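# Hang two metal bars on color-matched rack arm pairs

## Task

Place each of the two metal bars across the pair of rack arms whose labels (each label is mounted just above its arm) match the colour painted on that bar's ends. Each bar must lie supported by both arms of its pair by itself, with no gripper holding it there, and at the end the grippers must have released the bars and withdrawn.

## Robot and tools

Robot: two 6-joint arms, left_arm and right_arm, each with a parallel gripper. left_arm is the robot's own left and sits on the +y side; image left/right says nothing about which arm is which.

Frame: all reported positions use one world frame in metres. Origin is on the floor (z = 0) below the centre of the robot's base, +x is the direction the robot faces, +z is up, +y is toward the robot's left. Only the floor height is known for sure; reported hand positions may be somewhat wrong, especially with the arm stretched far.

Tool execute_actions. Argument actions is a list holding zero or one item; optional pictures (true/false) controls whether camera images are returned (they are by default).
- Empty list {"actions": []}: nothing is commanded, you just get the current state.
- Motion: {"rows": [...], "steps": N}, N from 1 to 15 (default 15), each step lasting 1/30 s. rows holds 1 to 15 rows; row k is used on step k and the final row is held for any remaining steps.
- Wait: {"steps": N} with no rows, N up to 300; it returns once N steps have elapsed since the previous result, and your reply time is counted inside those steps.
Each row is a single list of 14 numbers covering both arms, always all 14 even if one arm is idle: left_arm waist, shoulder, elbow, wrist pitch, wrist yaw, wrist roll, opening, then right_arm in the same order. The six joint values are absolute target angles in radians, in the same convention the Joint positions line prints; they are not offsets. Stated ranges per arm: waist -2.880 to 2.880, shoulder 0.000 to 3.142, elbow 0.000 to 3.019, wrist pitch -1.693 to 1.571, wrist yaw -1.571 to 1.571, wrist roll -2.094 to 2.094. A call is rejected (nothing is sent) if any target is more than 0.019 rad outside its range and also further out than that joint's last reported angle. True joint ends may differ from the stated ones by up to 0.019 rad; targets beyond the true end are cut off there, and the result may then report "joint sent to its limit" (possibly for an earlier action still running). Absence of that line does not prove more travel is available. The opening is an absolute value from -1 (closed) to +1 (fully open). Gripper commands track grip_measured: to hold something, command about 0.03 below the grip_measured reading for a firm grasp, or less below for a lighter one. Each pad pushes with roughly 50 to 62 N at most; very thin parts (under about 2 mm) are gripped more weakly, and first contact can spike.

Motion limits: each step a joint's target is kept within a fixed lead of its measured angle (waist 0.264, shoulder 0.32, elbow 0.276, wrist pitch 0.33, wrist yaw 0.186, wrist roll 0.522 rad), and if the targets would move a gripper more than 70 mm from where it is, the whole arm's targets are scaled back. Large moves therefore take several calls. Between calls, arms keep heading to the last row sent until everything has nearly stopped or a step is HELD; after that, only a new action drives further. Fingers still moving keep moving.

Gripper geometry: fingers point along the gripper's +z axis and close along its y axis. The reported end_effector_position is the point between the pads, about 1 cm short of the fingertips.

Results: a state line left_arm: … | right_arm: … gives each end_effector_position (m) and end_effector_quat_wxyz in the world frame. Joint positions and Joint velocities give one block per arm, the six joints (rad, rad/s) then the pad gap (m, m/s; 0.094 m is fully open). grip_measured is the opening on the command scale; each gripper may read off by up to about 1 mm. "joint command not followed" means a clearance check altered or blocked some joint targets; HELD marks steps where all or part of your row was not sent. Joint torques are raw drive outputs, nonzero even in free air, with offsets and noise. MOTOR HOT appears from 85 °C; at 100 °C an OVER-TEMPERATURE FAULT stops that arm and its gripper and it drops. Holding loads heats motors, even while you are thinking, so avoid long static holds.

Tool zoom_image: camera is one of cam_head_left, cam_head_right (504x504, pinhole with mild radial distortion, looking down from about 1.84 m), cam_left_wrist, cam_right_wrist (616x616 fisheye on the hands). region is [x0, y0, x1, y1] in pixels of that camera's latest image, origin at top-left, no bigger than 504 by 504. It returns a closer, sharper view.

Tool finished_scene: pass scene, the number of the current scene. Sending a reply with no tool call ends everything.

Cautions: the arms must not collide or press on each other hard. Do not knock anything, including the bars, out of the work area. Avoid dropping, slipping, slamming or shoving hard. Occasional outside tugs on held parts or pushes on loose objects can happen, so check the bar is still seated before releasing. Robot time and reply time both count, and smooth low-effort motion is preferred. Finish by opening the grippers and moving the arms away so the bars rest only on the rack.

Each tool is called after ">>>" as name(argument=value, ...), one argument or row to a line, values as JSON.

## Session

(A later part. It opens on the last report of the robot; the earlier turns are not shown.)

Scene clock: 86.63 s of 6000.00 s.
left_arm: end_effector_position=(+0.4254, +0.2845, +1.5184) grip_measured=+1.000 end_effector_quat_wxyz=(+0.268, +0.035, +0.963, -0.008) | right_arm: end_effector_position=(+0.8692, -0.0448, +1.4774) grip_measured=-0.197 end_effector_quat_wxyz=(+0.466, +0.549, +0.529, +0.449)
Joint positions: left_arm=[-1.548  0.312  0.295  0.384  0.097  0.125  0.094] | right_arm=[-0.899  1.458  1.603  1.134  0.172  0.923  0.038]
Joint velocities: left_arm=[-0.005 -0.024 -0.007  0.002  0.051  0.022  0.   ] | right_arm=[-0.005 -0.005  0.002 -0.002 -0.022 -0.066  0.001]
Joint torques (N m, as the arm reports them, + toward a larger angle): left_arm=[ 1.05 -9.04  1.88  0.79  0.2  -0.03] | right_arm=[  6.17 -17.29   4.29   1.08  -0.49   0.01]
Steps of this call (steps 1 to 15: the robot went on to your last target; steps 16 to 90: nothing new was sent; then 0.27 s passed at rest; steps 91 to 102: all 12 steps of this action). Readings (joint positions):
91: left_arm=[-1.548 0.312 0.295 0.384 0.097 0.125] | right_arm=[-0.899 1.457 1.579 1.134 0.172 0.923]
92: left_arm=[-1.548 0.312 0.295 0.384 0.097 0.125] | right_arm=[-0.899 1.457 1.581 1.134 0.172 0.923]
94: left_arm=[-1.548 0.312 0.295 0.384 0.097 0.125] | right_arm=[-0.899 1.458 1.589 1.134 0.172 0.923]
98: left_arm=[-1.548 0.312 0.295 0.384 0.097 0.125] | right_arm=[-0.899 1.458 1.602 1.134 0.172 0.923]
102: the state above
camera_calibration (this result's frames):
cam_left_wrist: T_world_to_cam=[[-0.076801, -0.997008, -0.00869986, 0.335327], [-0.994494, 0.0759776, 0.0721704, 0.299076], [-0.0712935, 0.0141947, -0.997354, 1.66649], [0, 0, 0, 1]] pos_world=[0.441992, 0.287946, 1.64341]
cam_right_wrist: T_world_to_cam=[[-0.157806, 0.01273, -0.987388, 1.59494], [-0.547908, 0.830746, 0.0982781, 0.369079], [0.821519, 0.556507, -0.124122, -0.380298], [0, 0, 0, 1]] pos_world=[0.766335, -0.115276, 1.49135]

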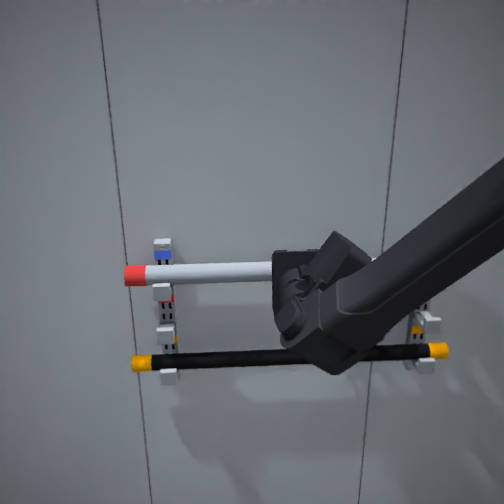

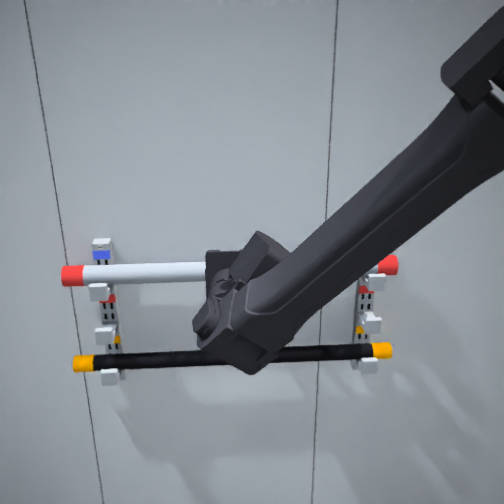

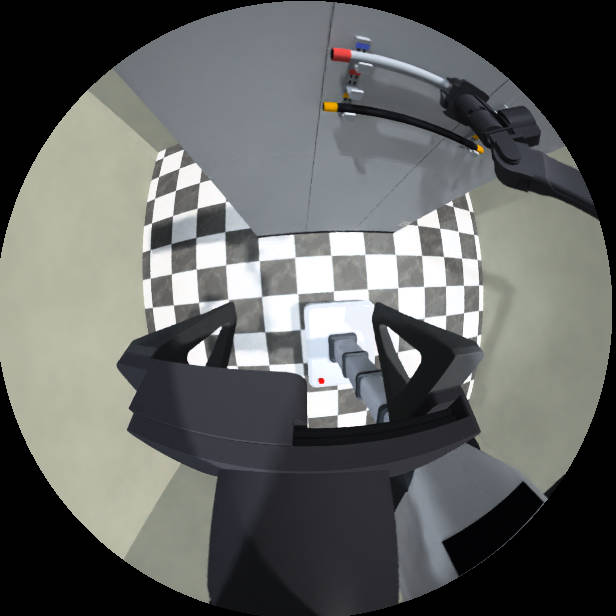

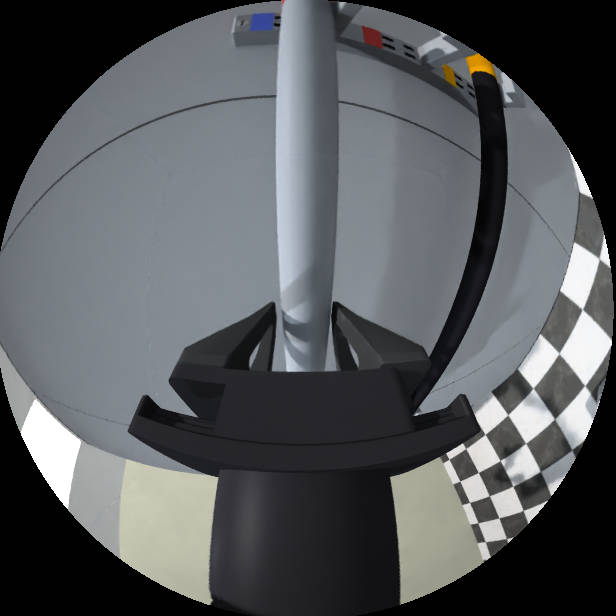

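Centered. Close.

>>> execute_actions(
  actions=[
    {"rows":[[-1.55,0.3,0.3,0.384,0.097,0.125,1,-0.913,1.454,1.624,1.128,0.17,0.933,-0.24],[-1.55,0.3,0.3,0.384,0.097,0.125,1,-0.913,1.454,1.624,1.128,0.17,0.933,-0.28],[-1.55,0.3,0.3,0.384,0.097,0.125,1,-0.913,1.454,1.624,1.128,0.17,0.933,-0.31],[-1.55,0.3,0.3,0.384,0.097,0.125,1,-0.913,1.454,1.624,1.128,0.17,0.933,-0.34],[-1.55,0.3,0.3,0.384,0.097,0.125,1,-0.913,1.454,1.624,1.128,0.17,0.933,-0.36],[-1.55,0.3,0.3,0.384,0.097,0.125,1,-0.913,1.454,1.624,1.128,0.17,0.933,-0.38],[-1.55,0.3,0.3,0.384,0.097,0.125,1,-0.913,1.454,1.624,1.128,0.17,0.933,-0.4],[-1.55,0.3,0.3,0.384,0.097,0.125,1,-0.913,1.454,1.624,1.128,0.17,0.933,-0.42]],"steps":12},
  ],
)

>>> zoom_image(
  camera="cam_right_wrist",
  region=[200, 0, 560, 400],
)

Scene clock: 89.83 s of 6000.00 s.
left_arm: end_effector_position=(+0.4254, +0.2845, +1.5184) grip_measured=+1.000 end_effector_quat_wxyz=(+0.268, +0.035, +0.963, -0.008) | right_arm: end_effector_position=(+0.8688, -0.0446, +1.4758) grip_measured=-0.373 end_effector_quat_wxyz=(+0.465, +0.549, +0.531, +0.448)
Joint positions: left_arm=[-1.548  0.312  0.295  0.384  0.097  0.125  0.094] | right_arm=[-0.9    1.459  1.603  1.13   0.173  0.924  0.029]
Joint velocities: left_arm=[-0.005 -0.005  0.002  0.012  0.007 -0.007  0.   ] | right_arm=[-0.005  0.005 -0.007  0.007  0.007 -0.066 -0.001]
Joint torques (N m, as the arm reports them, + toward a larger angle): left_arm=[ 1.   -9.    1.9   0.8   0.19 -0.03] | right_arm=[  6.06 -17.24   4.35   1.17  -0.53   0.  ]
Steps of this call (steps 1 to 15: the robot went on to your last target; steps 16 to 84: nothing new was sent; steps 85 to 96: all 12 steps of this action). Readings (joint positions):
85: left_arm=[-1.548 0.312 0.295 0.384 0.097 0.125] | right_arm=[-0.899 1.458 1.603 1.134 0.172 0.923]
86: left_arm=[-1.548 0.312 0.295 0.384 0.097 0.125] | right_arm=[-0.899 1.458 1.603 1.134 0.172 0.923]
88: left_arm=[-1.548 0.312 0.295 0.384 0.097 0.125] | right_arm=[-0.899 1.458 1.603 1.132 0.173 0.923]
92: left_arm=[-1.548 0.312 0.295 0.384 0.097 0.125] | right_arm=[-0.900 1.459 1.603 1.130 0.173 0.924]
96: the state above
camera_calibration (this result's frames):
cam_left_wrist: T_world_to_cam=[[-0.076801, -0.997008, -0.00869986, 0.335327], [-0.994494, 0.0759776, 0.0721704, 0.299076], [-0.0712935, 0.0141947, -0.997354, 1.66649], [0, 0, 0, 1]] pos_world=[0.441992, 0.287946, 1.64341]
cam_right_wrist: T_world_to_cam=[[-0.161837, 0.0118443, -0.986746, 1.59586], [-0.548626, 0.830073, 0.0999443, 0.366984], [0.820255, 0.557529, -0.127839, -0.37369], [0, 0, 0, 1]] pos_world=[0.766128, -0.115182, 1.49026]

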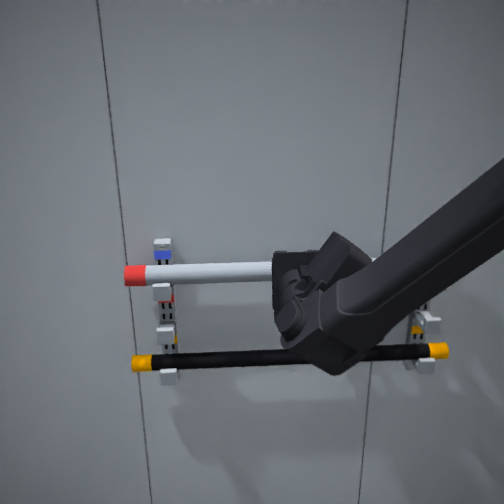

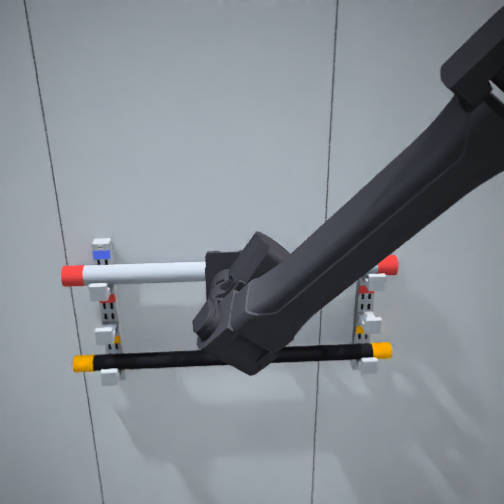

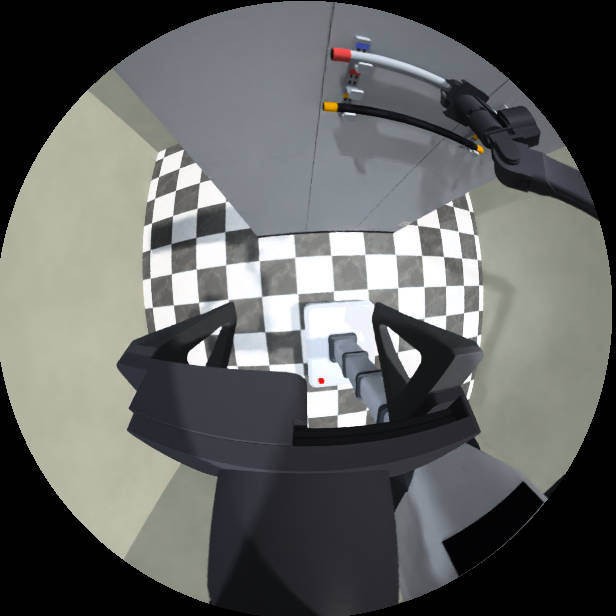

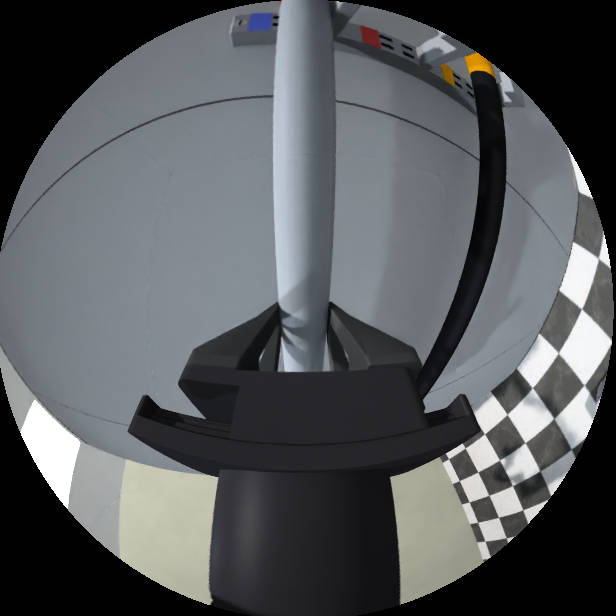

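Region (200, 0, 560, 400) of cam_right_wrist's 616x616 image, scaled by 1.260, with more detail than that image has; it fills the left 454 columns of this view, and the rest is white.

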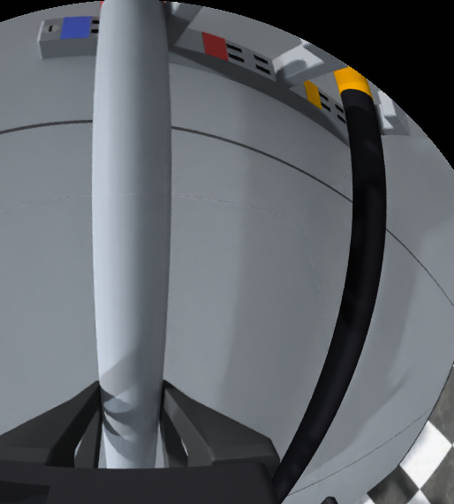

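>>> execute_actions(
  actions=[
    {"rows":[[-1.55,0.3,0.3,0.384,0.097,0.125,1,-0.9,1.446,1.62,1.13,0.172,0.925,-0.42],[-1.55,0.3,0.3,0.384,0.097,0.125,1,-0.89,1.44,1.614,1.135,0.175,0.916,-0.42],[-1.55,0.3,0.3,0.384,0.097,0.125,1,-0.886,1.434,1.609,1.135,0.176,0.912,-0.42],[-1.55,0.3,0.3,0.384,0.097,0.125,1,-0.881,1.428,1.604,1.135,0.178,0.907,-0.42],[-1.55,0.3,0.3,0.384,0.097,0.125,1,-0.877,1.422,1.599,1.135,0.179,0.902,-0.42],[-1.55,0.3,0.3,0.384,0.097,0.125,1,-0.872,1.416,1.594,1.135,0.181,0.898,-0.42],[-1.55,0.3,0.3,0.384,0.097,0.125,1,-0.867,1.41,1.588,1.135,0.182,0.893,-0.42],[-1.55,0.3,0.3,0.384,0.097,0.125,1,-0.863,1.404,1.583,1.135,0.184,0.888,-0.42],[-1.55,0.3,0.3,0.384,0.097,0.125,1,-0.858,1.398,1.578,1.135,0.185,0.883,-0.42],[-1.55,0.3,0.3,0.384,0.097,0.125,1,-0.853,1.392,1.573,1.135,0.187,0.878,-0.42],[-1.55,0.3,0.3,0.384,0.097,0.125,1,-0.848,1.386,1.567,1.135,0.188,0.873,-0.42],[-1.55,0.3,0.3,0.384,0.097,0.125,1,-0.844,1.38,1.562,1.135,0.19,0.869,-0.42]],"steps":15},
  ],
  pictures=false,
)

>>> execute_actions(
  actions=[
    {"steps":6},
  ],
)

Scene clock: 105.20 s of 6000.00 s.
left_arm: end_effector_position=(+0.4254, +0.2845, +1.5184) grip_measured=+1.000 end_effector_quat_wxyz=(+0.268, +0.035, +0.963, -0.008) | right_arm: end_effector_position=(+0.8578, -0.0436, +1.4767) grip_measured=-0.373 end_effector_quat_wxyz=(+0.456, +0.556, +0.541, +0.436)
Joint positions: left_arm=[-1.548  0.312  0.295  0.384  0.097  0.125  0.094] | right_arm=[-0.887  1.433  1.555  1.125  0.201  0.909  0.029]
Joint velocities: left_arm=[-0.005  0.015 -0.017 -0.007 -0.007 -0.022  0.   ] | right_arm=[ 0.044 -0.005 -0.042 -0.007 -0.081 -0.022 -0.001]
Joint torques (N m, as the arm reports them, + toward a larger angle): left_arm=[ 1.17 -9.03  1.91  0.78  0.2  -0.04] | right_arm=[ 10.83 -20.67   3.23   1.59  -0.84  -0.5 ]
Steps of this call (steps 1 to 15: the robot went on to your last target; steps 16 to 90: nothing new was sent; then 11.87 s passed at rest; steps 91 to 105: all 15 steps of this action). Readings (joint positions):
91: left_arm=[-1.548 0.312 0.295 0.384 0.097 0.125] | right_arm=[-0.900 1.459 1.603 1.130 0.173 0.924]
92: left_arm=[-1.548 0.312 0.295 0.384 0.097 0.125] | right_arm=[-0.900 1.459 1.603 1.130 0.174 0.924]
94: left_arm=[-1.548 0.312 0.295 0.384 0.097 0.125] | right_arm=[-0.900 1.459 1.603 1.130 0.174 0.923]
98: left_arm=[-1.548 0.312 0.295 0.384 0.097 0.125] | right_arm=[-0.898 1.453 1.594 1.130 0.182 0.920]
105: the state above

Scene clock: 105.40 s of 6000.00 s.
left_arm: end_effector_position=(+0.4254, +0.2845, +1.5184) grip_measured=+1.000 end_effector_quat_wxyz=(+0.268, +0.035, +0.963, -0.008) | right_arm: end_effector_position=(+0.8576, -0.0431, +1.4766) grip_measured=-0.373 end_effector_quat_wxyz=(+0.456, +0.556, +0.542, +0.436)
Joint positions: left_arm=[-1.548  0.312  0.295  0.384  0.097  0.125  0.094] | right_arm=[-0.886  1.433  1.555  1.124  0.201  0.909  0.029]
Joint velocities: left_arm=[-0.005 -0.005  0.007 -0.007  0.066  0.007  0.   ] | right_arm=[-0.015 -0.005  0.007 -0.017  0.051 -0.022  0.   ]
Joint torques (N m, as the arm reports them, + toward a larger angle): left_arm=[ 1.09 -8.96  1.88  0.8   0.2  -0.04] | right_arm=[ 10.58 -20.83   3.12   1.63  -0.83  -0.52]
Steps of this call (steps 1 to 6: the robot went on to your last target). Readings (joint positions):
1: left_arm=[-1.548 0.312 0.295 0.384 0.097 0.125] | right_arm=[-0.886 1.433 1.555 1.125 0.201 0.909]
2: left_arm=[-1.548 0.312 0.295 0.384 0.097 0.125] | right_arm=[-0.886 1.433 1.555 1.124 0.201 0.909]
4: left_arm=[-1.548 0.312 0.295 0.384 0.097 0.125] | right_arm=[-0.886 1.433 1.555 1.124 0.201 0.909]
6: the state above
camera_calibration (this result's frames):
cam_left_wrist: T_world_to_cam=[[-0.076801, -0.997008, -0.00869986, 0.335327], [-0.994494, 0.0759776, 0.0721704, 0.299076], [-0.0712935, 0.0141947, -0.997354, 1.66649], [0, 0, 0, 1]] pos_world=[0.441992, 0.287946, 1.64341]
cam_right_wrist: T_world_to_cam=[[-0.199836, 0.00584947, -0.979812, 1.61691], [-0.545514, 0.830005, 0.116215, 0.332825], [0.813929, 0.557725, -0.162674, -0.308365], [0, 0, 0, 1]] pos_world=[0.755666, -0.113722, 1.49543]

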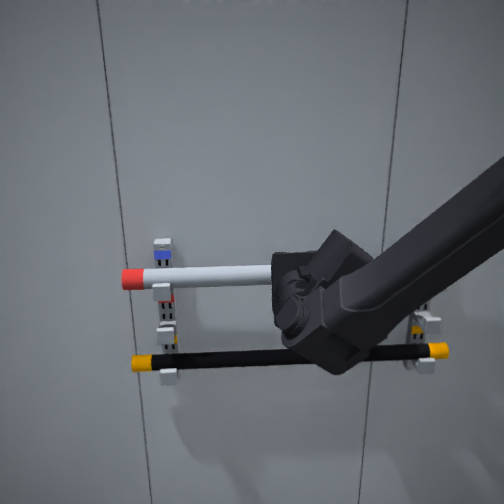

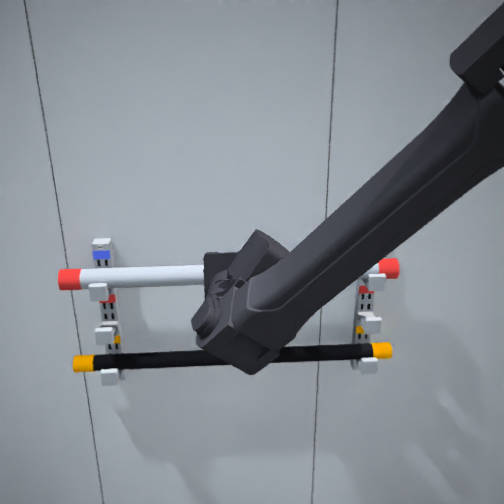

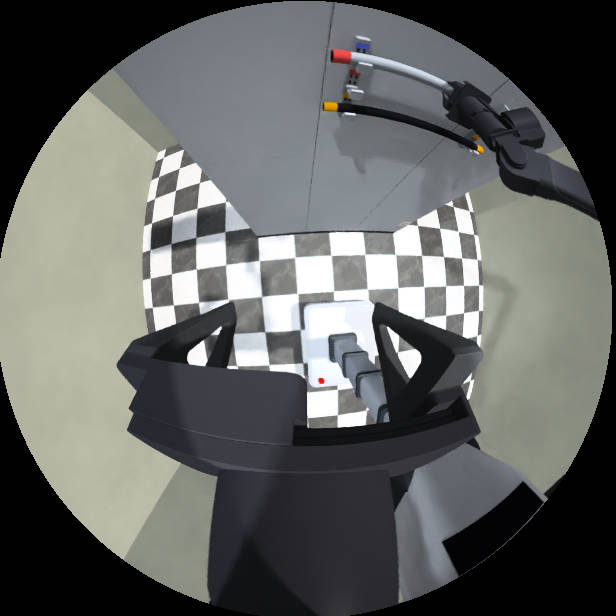

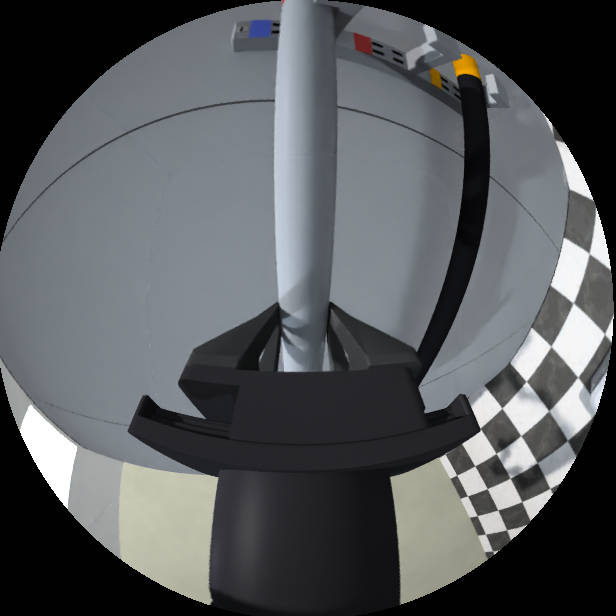

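>>> execute_actions(
  actions=[
    {"rows":[[-1.55,0.3,0.3,0.384,0.097,0.125,1,-0.844,1.38,1.57,1.143,0.186,0.875,-0.42],[-1.55,0.3,0.3,0.384,0.097,0.125,1,-0.844,1.378,1.578,1.151,0.182,0.88,-0.42],[-1.55,0.3,0.3,0.384,0.097,0.125,1,-0.843,1.375,1.586,1.159,0.178,0.885,-0.42],[-1.55,0.3,0.3,0.384,0.097,0.125,1,-0.842,1.371,1.594,1.167,0.174,0.885,-0.42],[-1.55,0.3,0.3,0.384,0.097,0.125,1,-0.84,1.366,1.602,1.175,0.17,0.885,-0.42],[-1.55,0.3,0.3,0.384,0.097,0.125,1,-0.837,1.36,1.608,1.182,0.166,0.884,-0.42],[-1.55,0.3,0.3,0.384,0.097,0.125,1,-0.834,1.353,1.61,1.189,0.163,0.882,-0.42],[-1.55,0.3,0.3,0.384,0.097,0.125,1,-0.831,1.346,1.61,1.189,0.16,0.88,-0.42],[-1.55,0.3,0.3,0.384,0.097,0.125,1,-0.828,1.339,1.61,1.189,0.16,0.878,-0.42],[-1.55,0.3,0.3,0.384,0.097,0.125,1,-0.825,1.332,1.61,1.189,0.16,0.876,-0.42],[-1.55,0.3,0.3,0.384,0.097,0.125,1,-0.821,1.325,1.61,1.189,0.16,0.874,-0.42],[-1.55,0.3,0.3,0.384,0.097,0.125,1,-0.818,1.319,1.61,1.189,0.16,0.872,-0.42],[-1.55,0.3,0.3,0.384,0.097,0.125,1,-0.815,1.313,1.61,1.189,0.16,0.871,-0.42],[-1.55,0.3,0.3,0.384,0.097,0.125,1,-0.812,1.307,1.61,1.189,0.16,0.87,-0.42],[-1.55,0.3,0.3,0.384,0.097,0.125,1,-0.809,1.301,1.61,1.189,0.16,0.869,-0.42]],"steps":15},
  ],
  pictures=false,
)

>>> execute_actions(
  actions=[
    {"steps":10},
  ],
)

Scene clock: 116.87 s of 6000.00 s.
left_arm: end_effector_position=(+0.4254, +0.2845, +1.5184) grip_measured=+1.000 end_effector_quat_wxyz=(+0.268, +0.035, +0.963, -0.008) | right_arm: end_effector_position=(+0.8579, -0.0416, +1.4777) grip_measured=-0.373 end_effector_quat_wxyz=(+0.455, +0.553, +0.542, +0.440)
Joint positions: left_arm=[-1.548  0.312  0.295  0.384  0.097  0.125  0.094] | right_arm=[-0.886  1.433  1.555  1.124  0.19   0.909  0.029]
Joint velocities: left_arm=[-0.015  0.005  0.002 -0.007 -0.037 -0.022  0.   ] | right_arm=[ 0.005  0.005  0.017 -0.012  0.037 -0.007  0.   ]
Joint torques (N m, as the arm reports them, + toward a larger angle): left_arm=[ 1.08 -8.96  1.86  0.82  0.2  -0.03] | right_arm=[ 10.5  -22.12   4.65   2.52  -1.    -0.31]
Steps of this call (steps 1 to 15: the robot went on to your last target; steps 16 to 90: nothing new was sent; then 7.97 s passed at rest; steps 91 to 105: all 15 steps of this action). Readings (joint positions):
91: left_arm=[-1.548 0.312 0.295 0.384 0.097 0.125] | right_arm=[-0.886 1.433 1.555 1.124 0.201 0.909]
92: left_arm=[-1.548 0.312 0.295 0.384 0.097 0.125] | right_arm=[-0.886 1.433 1.555 1.124 0.200 0.909]
94: left_arm=[-1.548 0.312 0.295 0.384 0.097 0.125] | right_arm=[-0.886 1.433 1.555 1.124 0.196 0.909]
98: left_arm=[-1.548 0.312 0.295 0.384 0.097 0.125] | right_arm=[-0.886 1.433 1.555 1.124 0.190 0.909]
105: the state above

Scene clock: 117.20 s of 6000.00 s.
left_arm: end_effector_position=(+0.4254, +0.2845, +1.5184) grip_measured=+1.000 end_effector_quat_wxyz=(+0.268, +0.035, +0.963, -0.008) | right_arm: end_effector_position=(+0.8579, -0.0416, +1.4777) grip_measured=-0.373 end_effector_quat_wxyz=(+0.455, +0.553, +0.542, +0.440)
Joint positions: left_arm=[-1.548  0.312  0.295  0.384  0.097  0.125  0.094] | right_arm=[-0.886  1.433  1.555  1.124  0.19   0.909  0.029]
Joint velocities: left_arm=[-0.005 -0.005  0.002  0.002  0.022 -0.007  0.   ] | right_arm=[-0.015  0.005  0.017 -0.002  0.022 -0.066 -0.   ]
Joint torques (N m, as the arm reports them, + toward a larger angle): left_arm=[ 0.85 -9.09  1.9   0.83  0.2  -0.04] | right_arm=[ 10.53 -22.21   4.71   2.49  -1.01  -0.32]
Steps of this call (steps 1 to 10: the robot went on to your last target). Readings (joint positions):
1: left_arm=[-1.548 0.312 0.295 0.384 0.097 0.125] | right_arm=[-0.886 1.433 1.555 1.124 0.190 0.909]
2: left_arm=[-1.548 0.312 0.295 0.384 0.097 0.125] | right_arm=[-0.886 1.433 1.555 1.124 0.190 0.909]
4: left_arm=[-1.548 0.312 0.295 0.384 0.097 0.125] | right_arm=[-0.886 1.433 1.555 1.124 0.190 0.909]
8: left_arm=[-1.548 0.312 0.295 0.384 0.097 0.125] | right_arm=[-0.886 1.433 1.555 1.124 0.190 0.909]
10: the state above
camera_calibration (this result's frames):
cam_left_wrist: T_world_to_cam=[[-0.076801, -0.997008, -0.00869986, 0.335327], [-0.994494, 0.0759776, 0.0721704, 0.299076], [-0.0712935, 0.0141947, -0.997354, 1.66649], [0, 0, 0, 1]] pos_world=[0.441992, 0.287946, 1.64341]
cam_right_wrist: T_world_to_cam=[[-0.193242, 0.00568481, -0.981135, 1.61436], [-0.553414, 0.825098, 0.11378, 0.341772], [0.810179, 0.564961, -0.156297, -0.315152], [0, 0, 0, 1]] pos_world=[0.756433, -0.113124, 1.49576]

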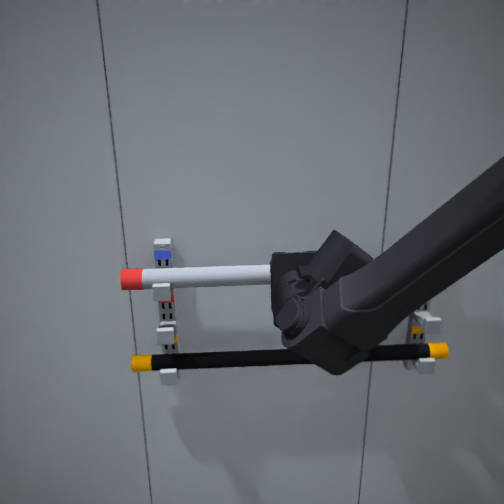

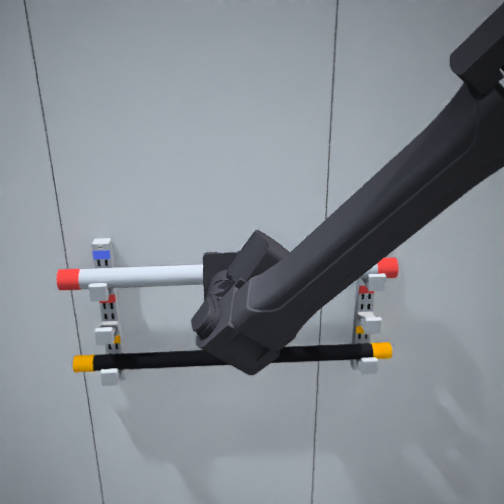

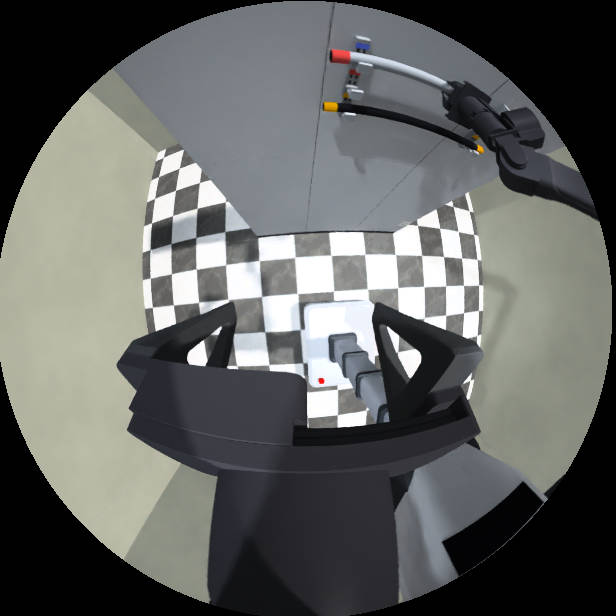

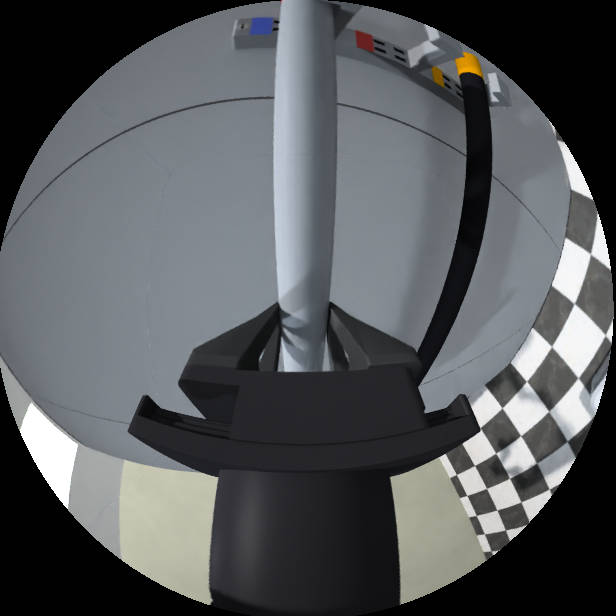

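>>> execute_actions(
  actions=[
    {"rows":[[-1.558,0.309,0.31,0.39,0.093,0.115,0.95,-0.84,1.36,1.59,1.16,0.172,0.89,-0.42],[-1.572,0.324,0.326,0.401,0.085,0.097,0.9,-0.855,1.385,1.582,1.15,0.178,0.897,-0.42],[-1.59,0.344,0.347,0.415,0.076,0.074,0.85,-0.87,1.41,1.574,1.14,0.184,0.903,-0.42],[-1.608,0.364,0.368,0.43,0.066,0.051,0.8,-0.886,1.433,1.565,1.13,0.19,0.909,-0.42],[-1.627,0.384,0.39,0.444,0.056,0.027,0.75,-0.886,1.433,1.565,1.13,0.19,0.909,-0.42],[-1.645,0.405,0.411,0.459,0.046,0.004,0.7,-0.886,1.433,1.565,1.13,0.19,0.909,-0.42],[-1.664,0.425,0.433,0.473,0.036,-0.02,0.65,-0.886,1.433,1.565,1.13,0.19,0.909,-0.36],[-1.682,0.445,0.455,0.488,0.027,-0.043,0.6,-0.886,1.433,1.565,1.13,0.19,0.909,-0.28],[-1.701,0.466,0.477,0.502,0.017,-0.067,0.55,-0.886,1.433,1.565,1.13,0.19,0.909,-0.15],[-1.719,0.486,0.498,0.517,0.007,-0.091,0.5,-0.886,1.433,1.565,1.13,0.19,0.909,0.0],[-1.738,0.506,0.52,0.531,-0.003,-0.114,0.5,-0.886,1.433,1.565,1.13,0.19,0.909,0.15],[-1.756,0.527,0.542,0.546,-0.013,-0.138,0.5,-0.886,1.433,1.565,1.13,0.19,0.909,0.3],[-1.775,0.547,0.563,0.56,-0.023,-0.161,0.5,-0.886,1.433,1.565,1.13,0.19,0.909,0.45],[-1.793,0.567,0.585,0.575,-0.033,-0.185,0.5,-0.886,1.433,1.565,1.13,0.19,0.909,0.55],[-1.812,0.588,0.607,0.589,-0.042,-0.209,0.5,-0.886,1.433,1.565,1.13,0.19,0.909,0.6]]},
  ],
  pictures=false,
)

>>> execute_actions(
  actions=[
    {"rows":[[-1.83,0.608,0.628,0.604,-0.052,-0.232,0.5,-0.898,1.418,1.557,1.119,0.192,0.921,0.6],[-1.849,0.628,0.65,0.618,-0.062,-0.256,0.5,-0.903,1.41,1.553,1.107,0.194,0.928,0.6],[-1.867,0.649,0.672,0.633,-0.072,-0.279,0.5,-0.908,1.402,1.548,1.095,0.196,0.934,0.6],[-1.886,0.669,0.693,0.647,-0.082,-0.303,0.5,-0.913,1.394,1.544,1.083,0.198,0.941,0.6],[-1.904,0.689,0.715,0.662,-0.092,-0.327,0.5,-0.918,1.385,1.54,1.071,0.2,0.947,0.6],[-1.923,0.71,0.737,0.676,-0.102,-0.35,0.5,-0.924,1.377,1.535,1.058,0.203,0.954,0.6],[-1.941,0.73,0.759,0.691,-0.111,-0.374,0.5,-0.929,1.369,1.531,1.046,0.205,0.961,0.6],[-1.96,0.75,0.78,0.706,-0.121,-0.397,0.5,-0.934,1.361,1.527,1.034,0.207,0.967,0.6],[-1.978,0.771,0.802,0.72,-0.131,-0.421,0.5,-0.939,1.353,1.523,1.022,0.209,0.974,0.6],[-1.997,0.791,0.824,0.735,-0.141,-0.445,0.5,-0.944,1.345,1.518,1.01,0.211,0.98,0.6],[-2.015,0.811,0.845,0.749,-0.151,-0.468,0.5,-0.949,1.337,1.514,0.998,0.213,0.987,0.6],[-2.034,0.832,0.867,0.764,-0.161,-0.492,0.5,-0.954,1.328,1.51,0.986,0.215,0.993,0.6],[-2.052,0.852,0.889,0.778,-0.171,-0.515,0.5,-0.959,1.32,1.505,0.974,0.217,1.0,0.6],[-2.071,0.872,0.91,0.793,-0.18,-0.539,0.5,-0.964,1.312,1.501,0.962,0.219,1.007,0.6],[-2.089,0.893,0.932,0.807,-0.19,-0.563,0.5,-0.969,1.304,1.497,0.95,0.221,1.013,0.6]]},
  ],
  pictures=false,
)

>>> execute_actions(
  actions=[
    {"rows":[[-2.108,0.913,0.954,0.822,-0.2,-0.586,0.5,-0.975,1.296,1.492,0.937,0.224,1.02,0.6],[-2.126,0.933,0.975,0.836,-0.21,-0.61,0.5,-0.98,1.288,1.488,0.925,0.226,1.026,0.6],[-2.145,0.954,0.997,0.851,-0.22,-0.633,0.5,-0.985,1.28,1.484,0.913,0.228,1.033,0.6],[-2.163,0.974,1.019,0.865,-0.23,-0.657,0.5,-0.99,1.272,1.479,0.901,0.23,1.04,0.6],[-2.182,0.994,1.04,0.88,-0.24,-0.681,0.5,-0.995,1.263,1.475,0.889,0.232,1.046,0.6],[-2.2,1.015,1.062,0.894,-0.249,-0.704,0.5,-1.0,1.255,1.471,0.877,0.234,1.053,0.6],[-2.219,1.035,1.084,0.909,-0.259,-0.728,0.5,-1.005,1.247,1.466,0.865,0.236,1.059,0.6],[-2.237,1.055,1.106,0.923,-0.269,-0.751,0.5,-1.01,1.239,1.462,0.853,0.238,1.066,0.6],[-2.256,1.076,1.127,0.938,-0.279,-0.775,0.5,-1.015,1.231,1.458,0.841,0.24,1.072,0.6],[-2.274,1.096,1.149,0.952,-0.289,-0.798,0.5,-1.02,1.223,1.454,0.829,0.242,1.079,0.6],[-2.293,1.116,1.171,0.967,-0.299,-0.822,0.5,-1.026,1.215,1.449,0.816,0.245,1.086,0.6],[-2.311,1.137,1.192,0.981,-0.308,-0.845,0.5,-1.031,1.206,1.445,0.804,0.247,1.092,0.6],[-2.328,1.155,1.211,0.994,-0.317,-0.866,0.5,-1.036,1.198,1.441,0.792,0.249,1.099,0.6],[-2.34,1.168,1.225,1.003,-0.324,-0.882,0.5,-1.041,1.19,1.436,0.78,0.251,1.105,0.6],[-2.348,1.177,1.235,1.01,-0.328,-0.892,0.5,-1.046,1.182,1.432,0.768,0.253,1.112,0.6]]},
  ],
  pictures=false,
)

>>> execute_actions(
  actions=[
    {"steps":10},
  ],
)

Scene clock: 163.07 s of 6000.00 s.
left_arm: end_effector_position=(+0.5595, +0.2469, +1.5181) grip_measured=+0.503 end_effector_quat_wxyz=(-0.354, +0.110, -0.925, +0.087) | right_arm: end_effector_position=(+0.8567, -0.0404, +1.4755) grip_measured=+0.565 end_effector_quat_wxyz=(+0.454, +0.554, +0.542, +0.439)
Joint positions: left_arm=[-1.769  0.536  0.559  0.536 -0.031 -0.103  0.071] | right_arm=[-0.886  1.436  1.555  1.123  0.192  0.912  0.074]
Joint velocities: left_arm=[-0.542  0.552  0.598  0.432 -0.198 -0.593  0.   ] | right_arm=[-0.015 -0.005  0.007  0.007 -0.051 -0.022  0.066]
Joint torques (N m, as the arm reports them, + toward a larger angle): left_arm=[  0.43 -10.39   2.67   1.56   0.19  -0.09] | right_arm=[  7.28 -16.86   3.36   1.46  -0.5   -0.13]
Steps of this call (steps 1 to 15: the robot went on to your last target; steps 16 to 90: nothing new was sent; then 42.37 s passed at rest; steps 91 to 105: all 15 steps of this action). Readings (joint positions):
91: left_arm=[-1.548 0.312 0.295 0.384 0.097 0.125] | right_arm=[-0.886 1.433 1.555 1.124 0.190 0.909]
92: left_arm=[-1.549 0.312 0.296 0.384 0.092 0.122] | right_arm=[-0.886 1.433 1.555 1.124 0.191 0.909]
94: left_arm=[-1.562 0.318 0.306 0.387 0.076 0.106] | right_arm=[-0.886 1.436 1.555 1.123 0.194 0.911]
98: left_arm=[-1.635 0.389 0.382 0.430 0.038 0.044] | right_arm=[-0.886 1.436 1.555 1.123 0.194 0.912]
105: the state above

Scene clock: 163.57 s of 6000.00 s.
left_arm: end_effector_position=(+0.6926, +0.1730, +1.5108) grip_measured=+0.503 end_effector_quat_wxyz=(-0.407, +0.339, -0.818, +0.225) | right_arm: end_effector_position=(+0.8596, -0.0761, +1.4685) grip_measured=+0.597 end_effector_quat_wxyz=(+0.423, +0.570, +0.570, +0.413)
Joint positions: left_arm=[-2.044  0.838  0.877  0.752 -0.178 -0.453  0.071] | right_arm=[-0.944  1.347  1.505  0.98   0.218  0.976  0.075]
Joint velocities: left_arm=[-0.532  0.581  0.603  0.437 -0.3   -0.711 -0.   ] | right_arm=[-0.151 -0.288 -0.105 -0.339 -0.051  0.139 -0.001]
Joint torques (N m, as the arm reports them, + toward a larger angle): left_arm=[ -0.84 -13.56   3.28   1.98   0.26  -0.08] | right_arm=[  4.95 -18.79   2.83   1.21  -0.29   0.02]
Steps of this call (steps 1 to 15: all 15 steps of this action). Readings (joint positions):
1: left_arm=[-1.788 0.554 0.580 0.551 -0.041 -0.126] | right_arm=[-0.886 1.436 1.555 1.123 0.192 0.912]
2: left_arm=[-1.806 0.574 0.600 0.565 -0.050 -0.149] | right_arm=[-0.886 1.436 1.555 1.122 0.192 0.913]
4: left_arm=[-1.842 0.613 0.641 0.593 -0.070 -0.195] | right_arm=[-0.887 1.432 1.552 1.108 0.194 0.917]
8: left_arm=[-1.916 0.696 0.725 0.650 -0.109 -0.288] | right_arm=[-0.902 1.410 1.533 1.063 0.203 0.935]
15: the state above

Scene clock: 164.07 s of 6000.00 s.
left_arm: end_effector_position=(+0.7837, +0.0710, +1.5172) grip_measured=+0.503 end_effector_quat_wxyz=(-0.390, +0.556, -0.637, +0.365) | right_arm: end_effector_position=(+0.8577, -0.1270, +1.4711) grip_measured=+0.597 end_effector_quat_wxyz=(+0.388, +0.597, +0.592, +0.377)
Joint positions: left_arm=[-2.315  1.138  1.197  0.964 -0.319 -0.8    0.071] | right_arm=[-1.021  1.222  1.441  0.798  0.249  1.074  0.075]
Joint velocities: left_arm=[-0.454  0.474  0.462  0.276 -0.11  -0.491  0.   ] | right_arm=[-0.161 -0.22  -0.134 -0.388  0.022  0.125  0.   ]
Joint torques (N m, as the arm reports them, + toward a larger angle): left_arm=[ -4.48 -14.74   2.75   1.69   0.32  -0.06] | right_arm=[  3.13 -19.94   3.26   1.19  -0.24   0.  ]
Steps of this call (steps 1 to 15: all 15 steps of this action). Readings (joint positions):
1: left_arm=[-2.063 0.858 0.899 0.766 -0.188 -0.476] | right_arm=[-0.949 1.337 1.501 0.968 0.220 0.982]
2: left_arm=[-2.081 0.878 0.920 0.781 -0.199 -0.500] | right_arm=[-0.954 1.327 1.497 0.956 0.222 0.989]
4: left_arm=[-2.118 0.918 0.964 0.810 -0.219 -0.547] | right_arm=[-0.965 1.308 1.489 0.932 0.226 1.002]
8: left_arm=[-2.191 0.999 1.051 0.868 -0.257 -0.641] | right_arm=[-0.985 1.274 1.473 0.884 0.234 1.028]
15: the state above

Scene clock: 164.40 s of 6000.00 s.
left_arm: end_effector_position=(+0.7844, +0.0534, +1.5154) grip_measured=+0.503 end_effector_quat_wxyz=(-0.370, +0.584, -0.609, +0.388) | right_arm: end_effector_position=(+0.8589, -0.1365, +1.4755) grip_measured=+0.597 end_effector_quat_wxyz=(+0.384, +0.604, +0.589, +0.375)
Joint positions: left_arm=[-2.344  1.173  1.219  0.984 -0.325 -0.873  0.071] | right_arm=[-1.033  1.201  1.433  0.775  0.252  1.098  0.075]
Joint velocities: left_arm=[-0.015 -0.005 -0.002  0.002 -0.007 -0.051 -0.001] | right_arm=[-0.015 -0.005 -0.012 -0.017  0.066  0.037 -0.   ]
Joint torques (N m, as the arm reports them, + toward a larger angle): left_arm=[ -4.43 -14.62   3.17   1.71   0.4   -0.04] | right_arm=[  3.28 -19.54   3.31   1.17  -0.24   0.03]
Steps of this call (steps 1 to 10: the robot went on to your last target). Readings (joint positions):
1: left_arm=[-2.328 1.152 1.210 0.972 -0.321 -0.817] | right_arm=[-1.026 1.216 1.436 0.788 0.251 1.079]
2: left_arm=[-2.337 1.162 1.217 0.976 -0.322 -0.830] | right_arm=[-1.030 1.211 1.434 0.782 0.252 1.084]
4: left_arm=[-2.344 1.171 1.219 0.979 -0.323 -0.848] | right_arm=[-1.033 1.204 1.433 0.778 0.252 1.090]
8: left_arm=[-2.344 1.173 1.219 0.982 -0.325 -0.868] | right_arm=[-1.033 1.201 1.433 0.777 0.252 1.097]
10: the state above
camera_calibration (this result's frames):
cam_left_wrist: T_world_to_cam=[[0.425947, -0.023105, 0.904453, -1.69768], [-0.558645, -0.793063, 0.242831, 0.119693], [0.711678, -0.608701, -0.35071, 0.131572], [0, 0, 0, 1]] pos_world=[0.69635, 0.135788, 1.55255]
cam_right_wrist: T_world_to_cam=[[-0.418778, 0.0183546, -0.907903, 1.70025], [-0.509968, 0.822497, 0.251855, 0.17955], [0.75137, 0.568473, -0.335083, 0.0520712], [0, 0, 0, 1]] pos_world=[0.764469, -0.208488, 1.51589]

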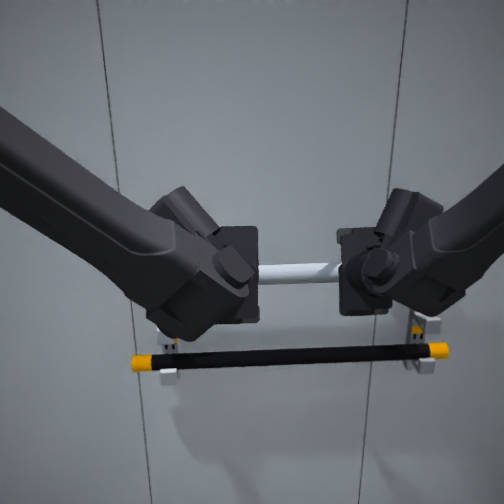

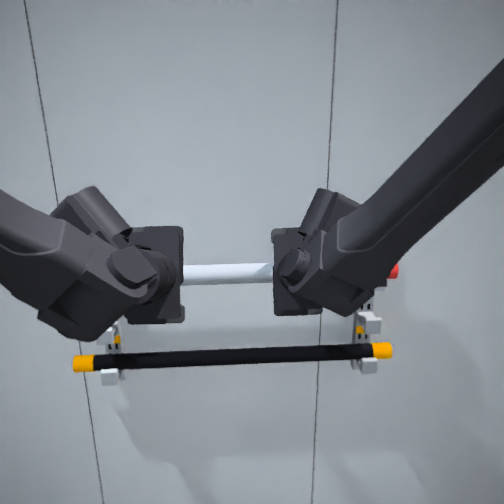

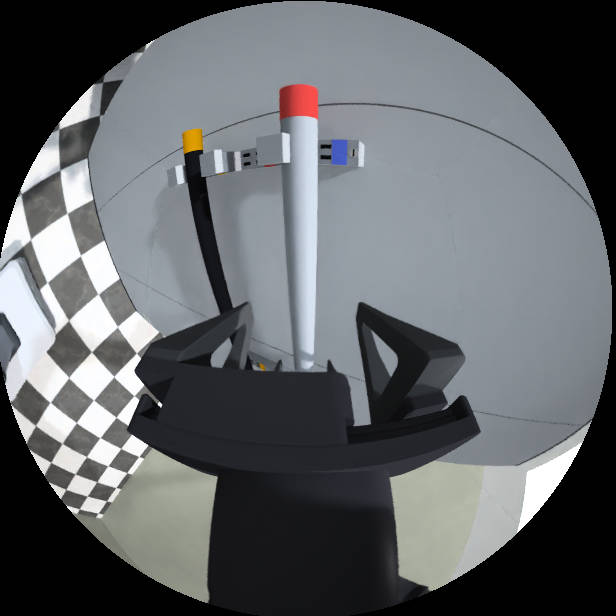

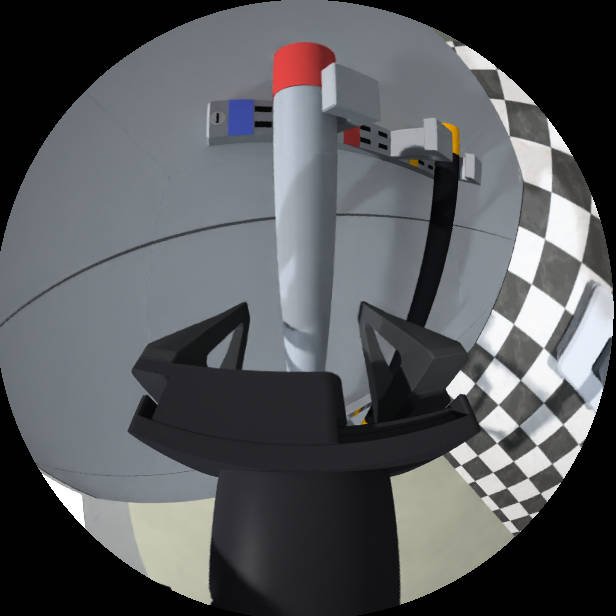

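>>> execute_actions(
  actions=[
    {"rows":[[-2.327,1.181,1.244,0.981,-0.321,-0.894,0.5,-1.046,1.182,1.432,0.768,0.253,1.112,0.5],[-2.323,1.187,1.259,0.972,-0.319,-0.897,0.5,-1.046,1.182,1.432,0.768,0.253,1.112,0.4],[-2.319,1.197,1.279,0.959,-0.317,-0.901,0.5,-1.046,1.182,1.432,0.768,0.253,1.112,0.3],[-2.313,1.207,1.303,0.945,-0.315,-0.905,0.5,-1.046,1.182,1.432,0.768,0.253,1.112,0.2],[-2.307,1.218,1.326,0.931,-0.312,-0.91,0.5,-1.046,1.182,1.432,0.768,0.253,1.112,0.1],[-2.301,1.228,1.35,0.917,-0.31,-0.915,0.5,-1.046,1.182,1.432,0.768,0.253,1.112,0.0],[-2.296,1.239,1.374,0.902,-0.307,-0.919,0.5,-1.046,1.182,1.432,0.768,0.253,1.112,-0.1],[-2.29,1.249,1.397,0.888,-0.304,-0.924,0.5,-1.046,1.182,1.432,0.768,0.253,1.112,-0.2],[-2.284,1.26,1.421,0.874,-0.302,-0.929,0.45,-1.046,1.182,1.432,0.768,0.253,1.112,-0.2],[-2.279,1.27,1.444,0.86,-0.299,-0.933,0.4,-1.046,1.182,1.432,0.768,0.253,1.112,-0.2],[-2.273,1.28,1.468,0.845,-0.297,-0.938,0.35,-1.046,1.182,1.432,0.768,0.253,1.112,-0.2],[-2.267,1.291,1.492,0.831,-0.294,-0.942,0.3,-1.046,1.182,1.432,0.768,0.253,1.112,-0.2],[-2.263,1.299,1.509,0.82,-0.292,-0.946,0.25,-1.046,1.182,1.432,0.768,0.253,1.112,-0.2],[-2.26,1.304,1.521,0.813,-0.291,-0.948,0.2,-1.046,1.182,1.432,0.768,0.253,1.112,-0.2],[-2.258,1.308,1.53,0.808,-0.29,-0.95,0.15,-1.046,1.182,1.432,0.768,0.253,1.112,-0.2]]},
  ],
  pictures=false,
)

>>> execute_actions(
  actions=[
    {"steps":9},
  ],
)

Scene clock: 172.53 s of 6000.00 s.
left_arm: end_effector_position=(+0.8625, +0.0624, +1.4961) grip_measured=+0.177 end_effector_quat_wxyz=(-0.386, +0.586, -0.596, +0.391) | right_arm: end_effector_position=(+0.8589, -0.1364, +1.4753) grip_measured=-0.197 end_effector_quat_wxyz=(+0.383, +0.605, +0.588, +0.376)
Joint positions: left_arm=[-2.28   1.274  1.487  0.843 -0.294 -0.925  0.055] | right_arm=[-1.033  1.201  1.433  0.774  0.252  1.102  0.038]
Joint velocities: left_arm=[ 0.103  0.239  0.418 -0.266  0.081 -0.095 -0.049] | right_arm=[-0.005  0.005  0.002 -0.012  0.007 -0.007  0.001]
Joint torques (N m, as the arm reports them, + toward a larger angle): left_arm=[ -3.71 -16.32   4.16   0.4    0.62  -0.08] | right_arm=[  3.3  -19.58   3.31   1.07  -0.25   0.02]
Steps of this call (steps 1 to 30: the robot went on to your last target; steps 31 to 90: nothing new was sent; then 4.63 s passed at rest; steps 91 to 105: all 15 steps of this action). Readings (joint positions):
91: left_arm=[-2.344 1.173 1.219 0.984 -0.325 -0.882] | right_arm=[-1.033 1.201 1.433 0.774 0.252 1.102]
92: left_arm=[-2.344 1.173 1.221 0.984 -0.323 -0.883] | right_arm=[-1.033 1.201 1.433 0.774 0.252 1.102]
94: left_arm=[-2.341 1.178 1.237 0.978 -0.320 -0.886] | right_arm=[-1.033 1.201 1.433 0.774 0.252 1.102]
98: left_arm=[-2.322 1.209 1.331 0.934 -0.309 -0.898] | right_arm=[-1.033 1.201 1.433 0.774 0.252 1.102]
105: the state above

Scene clock: 172.83 s of 6000.00 s.
left_arm: end_effector_position=(+0.8652, +0.0597, +1.4884) grip_measured=+0.152 end_effector_quat_wxyz=(-0.382, +0.588, -0.598, +0.390) | right_arm: end_effector_position=(+0.8589, -0.1364, +1.4753) grip_measured=-0.197 end_effector_quat_wxyz=(+0.383, +0.605, +0.588, +0.376)
Joint positions: left_arm=[-2.273  1.29   1.508  0.826 -0.293 -0.938  0.054] | right_arm=[-1.033  1.201  1.433  0.774  0.252  1.102  0.038]
Joint velocities: left_arm=[ 0.005 -0.015  0.017 -0.007 -0.037 -0.007  0.   ] | right_arm=[-0.005 -0.005 -0.007 -0.007  0.007 -0.066 -0.001]
Joint torques (N m, as the arm reports them, + toward a larger angle): left_arm=[ -3.68 -16.56   4.46   0.31   0.6   -0.08] | right_arm=[  3.17 -19.55   3.34   1.08  -0.24   0.02]
Steps of this call (steps 1 to 9: the robot went on to your last target). Readings (joint positions):
1: left_arm=[-2.277 1.281 1.498 0.836 -0.294 -0.928] | right_arm=[-1.033 1.201 1.433 0.774 0.252 1.102]
2: left_arm=[-2.274 1.285 1.505 0.832 -0.293 -0.930] | right_arm=[-1.033 1.201 1.433 0.774 0.252 1.102]
4: left_arm=[-2.273 1.289 1.508 0.828 -0.293 -0.934] | right_arm=[-1.033 1.201 1.433 0.774 0.252 1.102]
8: left_arm=[-2.273 1.290 1.508 0.826 -0.293 -0.937] | right_arm=[-1.033 1.201 1.433 0.774 0.252 1.102]
9: the state above
camera_calibration (this result's frames):
cam_left_wrist: T_world_to_cam=[[0.40606, -0.0116731, 0.913772, -1.70483], [-0.543949, -0.806577, 0.231415, 0.181511], [0.734326, -0.591014, -0.333868, 0.0227172], [0, 0, 0, 1]] pos_world=[0.774316, 0.139928, 1.52341]
cam_right_wrist: T_world_to_cam=[[-0.419286, 0.0216123, -0.907597, 1.70052], [-0.50894, 0.822258, 0.254698, 0.174374], [0.751784, 0.568704, -0.333762, 0.0497517], [0, 0, 0, 1]] pos_world=[0.764348, -0.208426, 1.51558]

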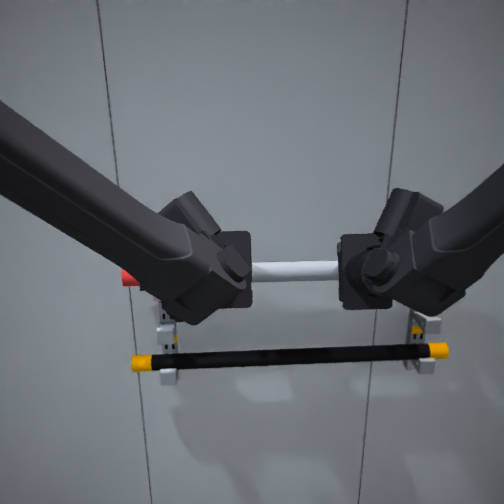

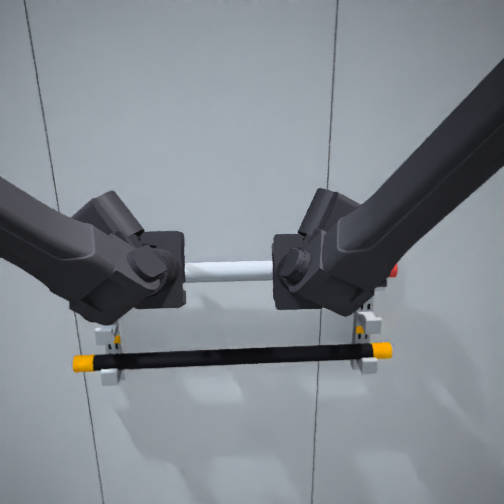

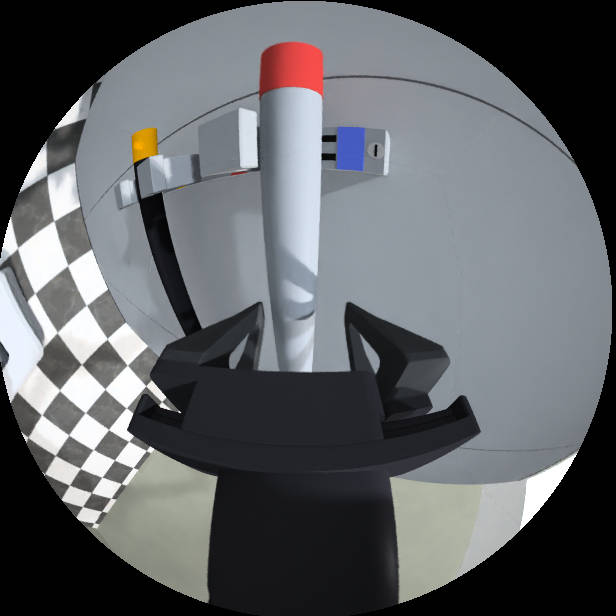

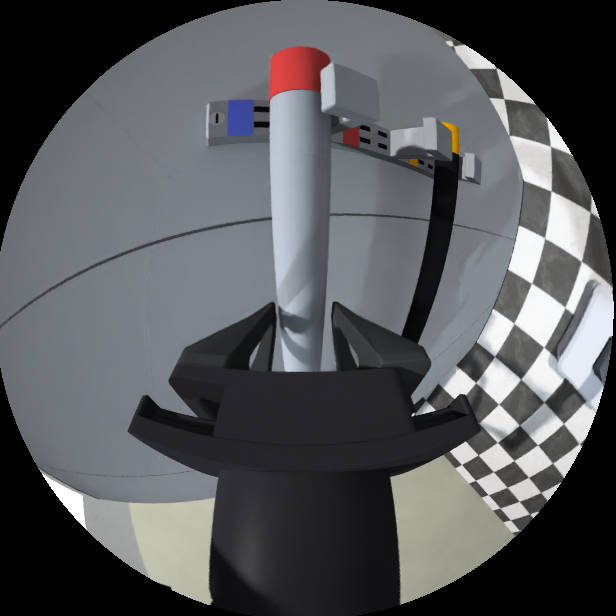

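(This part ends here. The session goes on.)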